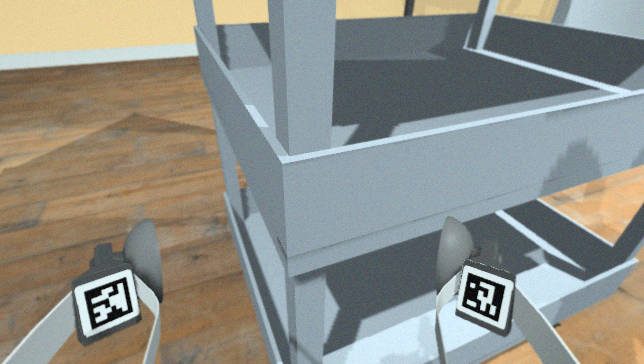

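execute_actions --actions '[{"r2":{"base":{"rotate_rad":0.35},"joints":{"gripper_m":0.04}}}]' --cameras '["r2_wrist_camera"]'

Scene clock: 272.13 s.
r1.base_odometry: x=-1.805 y=-2.260 heading=+3.104 (m, m, rad; r1's odometry frame)
r1.turned_by_wheels: +0.000 (rad since the last result)
r1.turned_by_imu: +0.000 (rad since the last result)
r1.base_tilt: forward=+0.0 right=-0.3 (deg)
r1.lidar_m: 0.94 0.97 1.32 1.33 1.38 1.87 4.83 1.28 1.10 0.65 0.66 0.82
r1.head_depth_mm: 2832 3060 3349 2447 1930 - 1280 / 2818 3091 3313 2472 2017 - 1287 / 522 569 626 694 - - 1105 / 517 563 618 684 780 894 1035 / 520 565 621 688 772 879 1019 / 516 561 615 680 762 866 1005 / 511 557 610 674 754 857 990
r1.base_status: not commanded
r1.joint_positions: lift_m=+0.780 arm_m=+0.221 wrist_yaw_rad=+0.107 wrist_pitch_rad=-0.023 wrist_roll_rad=+0.000 gripper_m=-0.019 head_pan_rad=-1.563 head_tilt_rad=-0.496
r1.joint_status: not commanded
r1.on_its_own: wrist_yaw_rad is held at +0.092, not at your +0.000, by its stall guard, which is not easing now; wrist_yaw_rad is at rest, and its effort (-14) is outside its rest range (-12 to +12)
r1.motor_effort: left_wheel=+5(5) right_wheel=-9(9) lift_m=+29(29) arm_m=-6(6) wrist_yaw_rad=-14(14) wrist_pitch_rad=+8(7) wrist_roll_rad=+1(2) gripper_m=-19(20) head_pan_rad=-4(3) head_tilt_rad=-2(0) (%)
r1.hand_pose: x=+0.0057 y=-0.6199 z=+0.8888 quat_wxyz=(+0.707, +0.046, -0.705, +0.029) (m; r1's base frame)
r1.wrist_depth_mm: 177 177 177 110 178 - - / 182 183 183 114 183 - - / 188 189 188 118 189 - - / 195 195 195 123 195 - - / 201 202 201 125 202 - - / 209 208 208 128 - - 874 / 216 216 217 214 217 - -
r2.base_odometry: x=-1.917 y=+1.647 heading=-1.260 (m, m, rad; r2's odometry frame)
r2.turned_by_wheels: +0.350 (rad since the last result)
r2.turned_by_imu: +0.350 (rad since the last result)
r2.base_tilt: forward=+0.2 right=-0.1 (deg)
r2.lidar_m: 3.48 2.39 1.77 1.71 1.78 2.44 2.34 0.52 0.41 0.66 3.20 3.59
r2.head_depth_mm: 2945 3015 659 735 714 933 1147 / 2930 803 687 762 655 911 1098 / 2903 3099 727 788 668 906 1034 / 2756 3083 2906 841 667 700 836 / 2697 2966 2872 839 628 1196 1185 / 2592 2847 2863 877 1702 1410 1213 / 2506 2743 2884 2139 1687 1409 1207
r2.base_status: done
r2.joint_positions: lift_m=+0.499 arm_m=+0.001 wrist_yaw_rad=-0.030 wrist_pitch_rad=-0.413 wrist_roll_rad=-0.010 gripper_m=+0.040 head_pan_rad=-1.993 head_tilt_rad=-0.606
r2.joint_status: all done
r2.on_its_own: wrist_yaw_rad is held at -0.032, not at your +0.010, by its stall guard, which is not easing now
r2.motor_effort: left_wheel=-1(6) right_wheel=+2(6) lift_m=+48(48) arm_m=-2(1) wrist_yaw_rad=-3(3) wrist_pitch_rad=+6(6) wrist_roll_rad=+0(0) gripper_m=-1(99) head_pan_rad=-4(3) head_tilt_rad=+2(2) (%)
r2.hand_pose: x=-0.0282 y=-0.3710 z=+0.5131 quat_wxyz=(+0.694, +0.136, -0.690, -0.155) (m; r2's base frame)
r2.wrist_depth_mm: - - - - 553 - 561 / - - - - 436 562 151 / - - - - 384 262 155 / - - - - 722 212 165 / 887 916 954 900 707 212 177 / 747 773 - 779 598 212 201 / 651 656 663 666 517 257 524
pictures: r2_wrist_camera
camera_calibration (this result's frames):
r2_wrist_camera: T_world_to_cam=[[-0.996916, 0.0676277, 0.0398014, -0.0337023], [0.00316571, 0.541461, -0.84072, 0.669767], [-0.0784068, -0.838001, -0.540006, 0.131001], [0, 0, 0, 1]] pos_world=[-0.0254473, -0.250595, 0.635169]
Images, in order (width x height): r2_wrist_camera 644x364.

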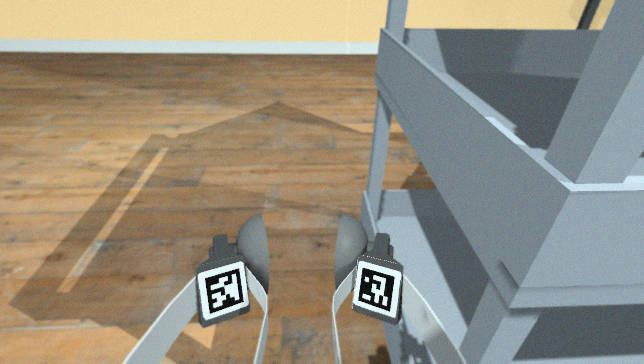

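execute_actions --actions '[{"r2":{"base":{"translate_m":0.3},"joints":{"wrist_yaw_rad":3.0,"head_pan_rad":0,"head_tilt_rad":-0.8}}}]' --cameras '[]'

execute_actions --actions '[{"r2":{"base":{"rotate_rad":-1.25},"joints":{"lift_m":0.25}}}]' --cameras '["r2_nav_camera"]'

Scene clock: 276.23 s.
r1.base_odometry: x=-1.805 y=-2.260 heading=+3.104 (m, m, rad; r1's odometry frame)
r1.turned_by_wheels: +0.000 (rad since the last result)
r1.turned_by_imu: +0.000 (rad since the last result)
r1.base_tilt: forward=+0.1 right=-0.4 (deg)
r1.lidar_m: 0.94 0.97 1.32 1.33 1.37 1.86 4.83 1.28 1.10 0.65 0.66 0.82
r1.head_depth_mm: 2841 3093 3263 2458 1940 - 1276 / 2809 3115 3308 2458 2035 - 1286 / 522 570 626 693 - - 1111 / 516 564 618 682 778 890 1041 / 519 567 621 688 771 879 1020 / 515 561 616 682 762 869 1002 / 511 557 609 672 755 855 988
r1.base_status: not commanded
r1.joint_positions: lift_m=+0.780 arm_m=+0.221 wrist_yaw_rad=+0.107 wrist_pitch_rad=-0.023 wrist_roll_rad=+0.000 gripper_m=-0.019 head_pan_rad=-1.563 head_tilt_rad=-0.496
r1.joint_status: not commanded
r1.on_its_own: wrist_yaw_rad is held at +0.092, not at your +0.000, by its stall guard, which is not easing now; wrist_yaw_rad is at rest, and its effort (-14) is outside its rest range (-12 to +12)
r1.motor_effort: left_wheel=+5(5) right_wheel=-9(9) lift_m=+29(29) arm_m=-6(6) wrist_yaw_rad=-14(13) wrist_pitch_rad=+8(8) wrist_roll_rad=+1(1) gripper_m=-19(19) head_pan_rad=-5(4) head_tilt_rad=-2(1) (%)
r1.hand_pose: x=+0.0057 y=-0.6199 z=+0.8888 quat_wxyz=(+0.707, +0.046, -0.705, +0.029) (m; r1's base frame)
r1.wrist_depth_mm: 177 177 177 110 177 - - / 183 183 183 114 183 - - / 189 188 188 118 189 - - / 195 195 195 123 196 - - / 201 202 203 125 202 - - / 208 209 208 128 - - 894 / 217 216 216 214 218 - -
r2.base_odometry: x=-1.825 y=+1.361 heading=-1.260 (m, m, rad; r2's odometry frame)
r2.turned_by_wheels: +0.000 (rad since the last result)
r2.turned_by_imu: +0.002 (rad since the last result)
r2.base_tilt: forward=+0.2 right=-0.1 (deg)
r2.lidar_m: 3.17 2.37 1.76 1.71 1.78 2.47 2.65 0.60 0.66 3.06 3.21 3.28
r2.head_depth_mm: 2735 2762 2136 1753 1481 1286 1139 / 2738 2731 2134 1748 1489 1296 1133 / 2736 2745 2128 1749 1476 1285 1133 / 2746 2711 2123 1743 1475 1286 1134 / 2771 2715 2113 1737 1476 1281 1134 / 2762 2724 2113 1735 1479 1279 1128 / 2769 2709 2093 1738 1471 1276 1132
r2.base_status: done
r2.joint_positions: lift_m=+0.499 arm_m=+0.001 wrist_yaw_rad=+2.997 wrist_pitch_rad=-0.413 wrist_roll_rad=-0.010 gripper_m=+0.040 head_pan_rad=-0.007 head_tilt_rad=-0.790
r2.joint_status: all done
r2.motor_effort: left_wheel=-1(5) right_wheel=+1(7) lift_m=+48(48) arm_m=-1(1) wrist_yaw_rad=+3(4) wrist_pitch_rad=+6(6) wrist_roll_rad=-1(0) gripper_m=-1(0) head_pan_rad=+4(41) head_tilt_rad=-4(17) (%)
r2.hand_pose: x=+0.0112 y=+0.0766 z=+0.5131 quat_wxyz=(+0.195, +0.697, +0.096, +0.684) (m; r2's base frame)
r2.wrist_depth_mm: - - - - - - - / - - - - - - - / - - - - - - - / - - - - - - - / 908 883 946 924 937 935 939 / 751 768 - 755 782 789 800 / 660 658 673 669 662 678 688
pictures: none
No camera images: the call's "cameras" was empty. Leave "cameras" out to get every camera's image.

Scene clock: 279.33 s.
r1.base_odometry: x=-1.805 y=-2.260 heading=+3.104 (m, m, rad; r1's odometry frame)
r1.turned_by_wheels: +0.000 (rad since the last result)
r1.turned_by_imu: +0.000 (rad since the last result)
r1.base_tilt: forward=+0.0 right=-0.3 (deg)
r1.lidar_m: 0.94 0.97 1.32 1.33 1.37 1.86 4.82 1.28 1.10 0.65 0.65 0.82
r1.head_depth_mm: 2814 3108 3325 2461 1953 - 1276 / 2824 3082 3292 2475 2032 - 1283 / 523 569 625 694 - - 1105 / 516 563 619 684 781 894 1036 / 519 565 620 689 771 877 1019 / 516 561 615 680 763 869 1004 / 511 557 610 672 753 854 990
r1.base_status: not commanded
r1.joint_positions: lift_m=+0.780 arm_m=+0.221 wrist_yaw_rad=+0.107 wrist_pitch_rad=-0.023 wrist_roll_rad=+0.000 gripper_m=-0.019 head_pan_rad=-1.563 head_tilt_rad=-0.496
r1.joint_status: not commanded
r1.on_its_own: wrist_yaw_rad is held at +0.092, not at your +0.000, by its stall guard, which is not easing now; wrist_yaw_rad is at rest, and its effort (-14) is outside its rest range (-12 to +12)
r1.motor_effort: left_wheel=+5(5) right_wheel=-9(9) lift_m=+29(29) arm_m=-6(6) wrist_yaw_rad=-14(13) wrist_pitch_rad=+8(8) wrist_roll_rad=+1(1) gripper_m=-18(19) head_pan_rad=-4(4) head_tilt_rad=-1(0) (%)
r1.hand_pose: x=+0.0057 y=-0.6199 z=+0.8888 quat_wxyz=(+0.707, +0.046, -0.705, +0.029) (m; r1's base frame)
r1.wrist_depth_mm: 178 177 177 110 177 - - / 183 182 182 114 183 - - / 189 188 188 118 189 - - / 195 196 195 123 196 - - / 202 202 202 125 202 - - / 208 208 208 129 - - 871 / 216 216 217 214 217 - -
r2.base_odometry: x=-1.825 y=+1.361 heading=-2.510 (m, m, rad; r2's odometry frame)
r2.turned_by_wheels: -1.250 (rad since the last result)
r2.turned_by_imu: -1.249 (rad since the last result)
r2.base_tilt: forward=+0.2 right=-0.1 (deg)
r2.lidar_m: 3.10 3.55 3.18 3.09 1.91 1.70 1.72 2.05 2.65 0.69 0.60 3.06
r2.head_depth_mm: 2561 2735 2154 1768 1486 1286 1136 / 2652 2737 2133 1747 1486 1285 1138 / 2721 2723 2116 1757 1481 1287 1138 / 2804 2733 2119 1742 1479 1279 1133 / 2911 2709 2104 1735 1475 1285 1134 / 3035 2703 2111 1742 1471 1282 1129 / 3118 2685 2107 1723 1465 1279 1127
r2.base_status: done
r2.joint_positions: lift_m=+0.251 arm_m=+0.001 wrist_yaw_rad=+2.997 wrist_pitch_rad=-0.414 wrist_roll_rad=-0.010 gripper_m=+0.040 head_pan_rad=-0.007 head_tilt_rad=-0.790
r2.joint_status: all done
r2.motor_effort: left_wheel=+1(9) right_wheel=-1(7) lift_m=+15(41) arm_m=-1(1) wrist_yaw_rad=+4(2) wrist_pitch_rad=+6(6) wrist_roll_rad=+0(0) gripper_m=+0(1) head_pan_rad=+3(3) head_tilt_rad=-5(5) (%)
r2.hand_pose: x=+0.0111 y=+0.0765 z=+0.2642 quat_wxyz=(+0.195, +0.697, +0.096, +0.683) (m; r2's base frame)
r2.wrist_depth_mm: - - - - - - - / - - - - - - - / 858 - 873 889 911 928 935 / 665 - 682 681 700 699 700 / 543 532 579 559 566 568 567 / 473 - - - 475 478 480 / - - - 412 408 409 411
pictures: r2_nav_camera (sideways: a quarter turn counterclockwise sets it upright)
camera_calibration (this result's frames):
r2_nav_camera: T_world_to_cam=[[0.710001, -0.00605961, 0.704174, -0.873642], [-0.0160303, -0.999843, 0.00755901, 0.0416499], [0.704018, -0.016655, -0.709987, 0.870147], [0, 0, 0, 1]] pos_world=[0.0083561, 0.0508417, 1.23267]
Images, in order (width x height): r2_nav_camera 672x504.

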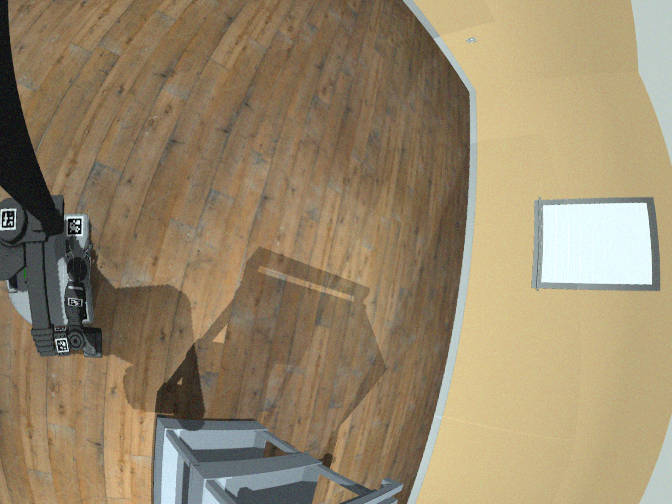

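execute_actions --actions '[{"r2":{"base":{"rotate_rad":-0.12}}}]' --cameras '[]'

execute_actions --actions '[{"r2":{"base":{"translate_m":0.72}}}]' --cameras '[]'

execute_actions --actions '[{"r2":{"base":{"rotate_rad":-1.95},"joints":{"lift_m":0.395,"head_tilt_rad":-0.6}}}]' --cameras '["r2_nav_camera","r2_head_camera"]'

Scene clock: 280.50 s.
r1.base_odometry: x=-1.805 y=-2.260 heading=+3.104 (m, m, rad; r1's odometry frame)
r1.turned_by_wheels: +0.000 (rad since the last result)
r1.turned_by_imu: +0.000 (rad since the last result)
r1.base_tilt: forward=+0.1 right=-0.4 (deg)
r1.lidar_m: 0.94 0.97 1.32 1.33 1.38 1.86 4.85 1.28 1.10 0.65 0.65 0.82
r1.head_depth_mm: 2856 3110 3284 2455 1936 - 1280 / 2833 3078 3347 2470 2021 - 1280 / 522 569 626 694 - - 1105 / 517 564 619 683 780 892 1039 / 519 566 622 688 771 878 1020 / 516 562 615 681 763 867 1010 / 510 558 611 675 754 857 991
r1.base_status: not commanded
r1.joint_positions: lift_m=+0.780 arm_m=+0.221 wrist_yaw_rad=+0.107 wrist_pitch_rad=-0.023 wrist_roll_rad=+0.000 gripper_m=-0.019 head_pan_rad=-1.563 head_tilt_rad=-0.496
r1.joint_status: not commanded
r1.on_its_own: wrist_yaw_rad is held at +0.092, not at your +0.000, by its stall guard, which is not easing now; wrist_yaw_rad is at rest, and its effort (-13) is outside its rest range (-12 to +12)
r1.motor_effort: left_wheel=+5(5) right_wheel=-9(9) lift_m=+29(29) arm_m=-6(6) wrist_yaw_rad=-13(13) wrist_pitch_rad=+7(8) wrist_roll_rad=+1(1) gripper_m=-18(18) head_pan_rad=-5(4) head_tilt_rad=-1(2) (%)
r1.hand_pose: x=+0.0057 y=-0.6199 z=+0.8888 quat_wxyz=(+0.707, +0.046, -0.705, +0.029) (m; r1's base frame)
r1.wrist_depth_mm: 177 177 177 110 177 - - / 184 182 182 114 183 - - / 188 189 189 117 189 - - / 195 195 195 123 195 - - / 202 202 202 125 202 - - / 209 208 208 129 - - 880 / 216 216 217 214 217 - -
r2.base_odometry: x=-1.825 y=+1.361 heading=-2.630 (m, m, rad; r2's odometry frame)
r2.turned_by_wheels: -0.120 (rad since the last result)
r2.turned_by_imu: -0.119 (rad since the last result)
r2.base_tilt: forward=+0.1 right=-0.1 (deg)
r2.lidar_m: 3.07 3.48 3.19 3.18 2.04 1.71 1.71 1.91 2.67 0.84 0.59 0.85
r2.head_depth_mm: 2571 2739 2148 1756 1482 1287 1139 / 2613 2752 2135 1756 1487 1283 1135 / 2656 2749 2128 1745 1482 1282 1140 / 2729 2730 2124 1746 1480 1279 1135 / 2786 2714 2120 1750 1478 1279 1130 / 2841 2695 2111 1741 1476 1278 1128 / 2912 2702 2119 1731 1472 1276 1130
r2.base_status: done
r2.joint_positions: lift_m=+0.251 arm_m=+0.001 wrist_yaw_rad=+2.997 wrist_pitch_rad=-0.414 wrist_roll_rad=-0.010 gripper_m=+0.040 head_pan_rad=-0.007 head_tilt_rad=-0.790
r2.joint_status: not commanded
r2.motor_effort: left_wheel=+1(12) right_wheel=-1(8) lift_m=+15(14) arm_m=-1(2) wrist_yaw_rad=+2(3) wrist_pitch_rad=+6(6) wrist_roll_rad=+0(1) gripper_m=+0(1) head_pan_rad=+2(3) head_tilt_rad=-5(4) (%)
r2.hand_pose: x=+0.0111 y=+0.0765 z=+0.2642 quat_wxyz=(+0.195, +0.697, +0.096, +0.683) (m; r2's base frame)
r2.wrist_depth_mm: - - - - - - - / - - - - - - - / 838 - 892 902 899 920 940 / 667 - 678 690 691 707 712 / 545 524 579 551 565 575 572 / 480 - - - 473 470 485 / - - - 405 404 411 414
pictures: none
No camera images: the call's "cameras" was empty. Leave "cameras" out to get every camera's image.

Scene clock: 284.63 s.
r1.base_odometry: x=-1.805 y=-2.260 heading=+3.104 (m, m, rad; r1's odometry frame)
r1.turned_by_wheels: +0.000 (rad since the last result)
r1.turned_by_imu: +0.000 (rad since the last result)
r1.base_tilt: forward=+0.1 right=-0.4 (deg)
r1.lidar_m: 0.94 0.98 1.32 1.33 1.37 1.87 4.83 1.28 1.10 0.65 0.66 0.82
r1.head_depth_mm: 2827 3085 3316 2449 1944 - 1279 / 2827 3088 3340 2466 2023 - 1288 / 523 568 625 693 - - 1105 / 517 564 619 684 779 892 1038 / 519 566 620 690 771 879 1018 / 515 562 614 682 761 867 1004 / 511 556 610 674 756 857 989
r1.base_status: not commanded
r1.joint_positions: lift_m=+0.780 arm_m=+0.221 wrist_yaw_rad=+0.107 wrist_pitch_rad=-0.023 wrist_roll_rad=+0.000 gripper_m=-0.019 head_pan_rad=-1.563 head_tilt_rad=-0.496
r1.joint_status: not commanded
r1.on_its_own: wrist_yaw_rad is held at +0.092, not at your +0.000, by its stall guard, which is not easing now; wrist_yaw_rad is at rest, and its effort (-14) is outside its rest range (-12 to +12)
r1.motor_effort: left_wheel=+5(5) right_wheel=-9(9) lift_m=+29(29) arm_m=-6(6) wrist_yaw_rad=-14(14) wrist_pitch_rad=+8(7) wrist_roll_rad=+1(1) gripper_m=-19(17) head_pan_rad=-5(4) head_tilt_rad=-2(2) (%)
r1.hand_pose: x=+0.0057 y=-0.6199 z=+0.8888 quat_wxyz=(+0.707, +0.046, -0.705, +0.029) (m; r1's base frame)
r1.wrist_depth_mm: 177 177 177 110 178 - - / 183 182 183 114 183 - - / 189 188 189 118 190 - - / 195 195 195 123 196 - - / 202 201 201 125 202 - - / 209 208 208 128 - - 888 / 217 217 218 213 217 - -
r2.base_odometry: x=-2.453 y=+1.009 heading=-2.630 (m, m, rad; r2's odometry frame)
r2.turned_by_wheels: +0.000 (rad since the last result)
r2.turned_by_imu: +0.003 (rad since the last result)
r2.base_tilt: forward=+0.2 right=-0.1 (deg)
r2.lidar_m: 2.35 2.65 3.04 3.00 2.89 2.43 2.42 2.72 0.61 0.61 2.09 2.36
r2.head_depth_mm: 1975 2219 2128 1758 1484 1293 1136 / 2015 2282 2140 1759 1483 1285 1137 / 2057 2343 2122 1749 1477 1285 1138 / 2101 2395 2101 1737 1480 1288 1134 / 2132 2420 2102 1737 1471 1277 1133 / 2180 2477 2127 1732 1472 1282 1133 / 2243 2509 2098 1727 1468 1280 1131
r2.base_status: done
r2.joint_positions: lift_m=+0.251 arm_m=+0.001 wrist_yaw_rad=+2.998 wrist_pitch_rad=-0.414 wrist_roll_rad=-0.010 gripper_m=+0.040 head_pan_rad=-0.007 head_tilt_rad=-0.791
r2.joint_status: not commanded
r2.motor_effort: left_wheel=+1(11) right_wheel=-1(5) lift_m=+15(16) arm_m=-2(2) wrist_yaw_rad=+2(2) wrist_pitch_rad=+6(6) wrist_roll_rad=+0(0) gripper_m=-1(1) head_pan_rad=+2(4) head_tilt_rad=-4(4) (%)
r2.hand_pose: x=+0.0109 y=+0.0765 z=+0.2642 quat_wxyz=(+0.195, +0.697, +0.097, +0.684) (m; r2's base frame)
r2.wrist_depth_mm: - - - - - - - / - - - - - - - / 875 - 899 894 929 911 941 / 672 - 678 692 698 703 714 / 550 538 573 561 562 568 577 / 478 - - - 475 477 477 / - - - 408 405 417 413
pictures: none
No camera images: the call's "cameras" was empty. Leave "cameras" out to get every camera's image.

Scene clock: 287.90 s.
r1.base_odometry: x=-1.805 y=-2.260 heading=+3.104 (m, m, rad; r1's odometry frame)
r1.turned_by_wheels: +0.000 (rad since the last result)
r1.turned_by_imu: +0.000 (rad since the last result)
r1.base_tilt: forward=+0.1 right=-0.3 (deg)
r1.lidar_m: 0.94 0.97 1.32 1.33 1.37 1.86 4.84 1.28 1.10 0.65 0.66 0.82
r1.head_depth_mm: 2829 3095 3313 2460 1955 - 1281 / 2834 3109 3276 2460 2021 - 1286 / 522 570 624 693 - - 1108 / 517 564 619 683 780 889 1036 / 520 565 621 691 772 881 1021 / 515 562 615 681 763 866 1005 / 511 557 609 675 754 854 990
r1.base_status: not commanded
r1.joint_positions: lift_m=+0.780 arm_m=+0.221 wrist_yaw_rad=+0.107 wrist_pitch_rad=-0.023 wrist_roll_rad=+0.000 gripper_m=-0.019 head_pan_rad=-1.563 head_tilt_rad=-0.496
r1.joint_status: not commanded
r1.on_its_own: wrist_yaw_rad is held at +0.092, not at your +0.000, by its stall guard, which is not easing now; wrist_yaw_rad is at rest, and its effort (-14) is outside its rest range (-12 to +12)
r1.motor_effort: left_wheel=+5(5) right_wheel=-9(9) lift_m=+29(29) arm_m=-6(6) wrist_yaw_rad=-14(13) wrist_pitch_rad=+7(8) wrist_roll_rad=+1(1) gripper_m=-19(19) head_pan_rad=-4(3) head_tilt_rad=-1(0) (%)
r1.hand_pose: x=+0.0057 y=-0.6199 z=+0.8888 quat_wxyz=(+0.707, +0.046, -0.705, +0.029) (m; r1's base frame)
r1.wrist_depth_mm: 177 178 178 110 177 - - / 183 182 183 114 183 - - / 188 189 189 117 189 - - / 195 195 195 123 196 - - / 201 201 201 125 202 - - / 208 209 208 128 - - 889 / 216 217 217 214 218 - -
r2.base_odometry: x=-2.453 y=+1.009 heading=+1.703 (m, m, rad; r2's odometry frame)
r2.turned_by_wheels: -1.950 (rad since the last result)
r2.turned_by_imu: -1.944 (rad since the last result)
r2.base_tilt: forward=+0.2 right=-0.1 (deg)
r2.lidar_m: 0.61 0.61 2.62 2.35 2.37 2.86 3.02 3.04 2.70 2.41 2.43 0.68
r2.head_depth_mm: 2531 2818 2941 2174 1724 1435 1220 / 2488 2764 2928 786 1580 1389 1215 / 2428 2655 1065 849 1077 1118 1195 / 2472 870 935 846 1097 1197 1167 / - 792 807 842 1063 1173 1163 / - 801 853 840 1055 975 1160 / - 3841 1772 828 810 1384 1209
r2.base_status: done
r2.joint_positions: lift_m=+0.394 arm_m=+0.001 wrist_yaw_rad=+2.998 wrist_pitch_rad=-0.414 wrist_roll_rad=-0.010 gripper_m=+0.040 head_pan_rad=-0.007 head_tilt_rad=-0.606
r2.joint_status: all done
r2.motor_effort: left_wheel=+1(12) right_wheel=-1(8) lift_m=+47(48) arm_m=-1(2) wrist_yaw_rad=+2(2) wrist_pitch_rad=+6(6) wrist_roll_rad=+0(0) gripper_m=+0(1) head_pan_rad=+3(4) head_tilt_rad=+2(18) (%)
r2.hand_pose: x=+0.0109 y=+0.0765 z=+0.4078 quat_wxyz=(+0.195, +0.697, +0.097, +0.684) (m; r2's base frame)
r2.wrist_depth_mm: - - - - - - - / - - - - - - - / - - - - - - - / 922 - 932 954 961 966 988 / 764 743 795 770 785 787 789 / 627 630 - 640 655 653 663 / 553 551 570 567 559 562 571
pictures: r2_head_camera (sideways: a quarter turn clockwise sets it upright), r2_nav_camera (sideways: a quarter turn counterclockwise sets it upright)
camera_calibration (this result's frames):
r2_head_camera: T_world_to_cam=[[-0.611517, -0.0262177, -0.790797, 1.05246], [-0.0281049, 0.99954, -0.0114051, 0.0158426], [0.790732, 0.0152509, -0.611972, 0.755572], [0, 0, 0, 1]] pos_world=[0.0465862, 0.00023468, 1.29485]
r2_nav_camera: T_world_to_cam=[[0.568823, -0.00496639, 0.822445, -1.02694], [-0.0170774, -0.999838, 0.00577353, 0.0439792], [0.822283, -0.0173293, -0.568815, 0.685789], [0, 0, 0, 1]] pos_world=[0.0209856, 0.0507561, 1.23443]
Images, in order (width x height): r2_head_camera 896x504, r2_nav_camera 672x504.

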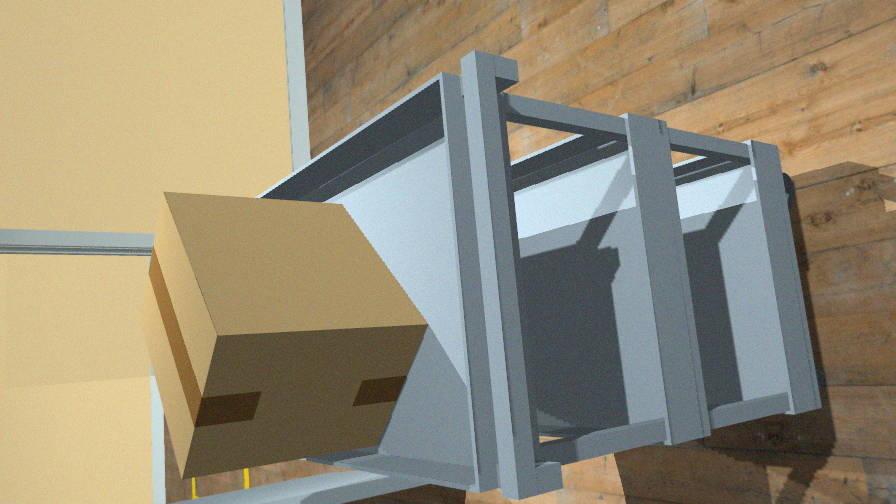

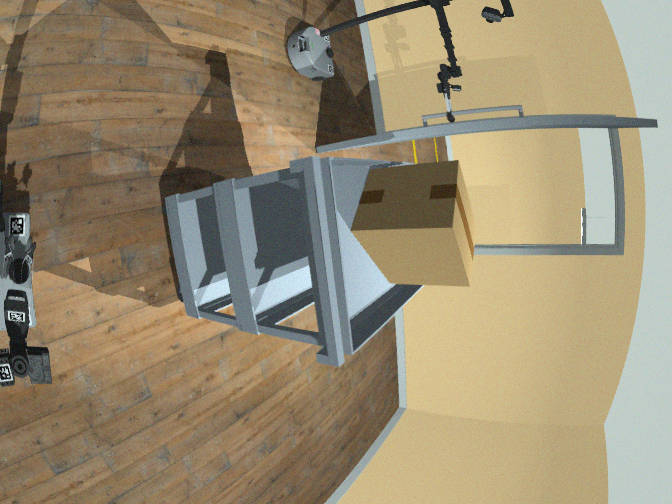

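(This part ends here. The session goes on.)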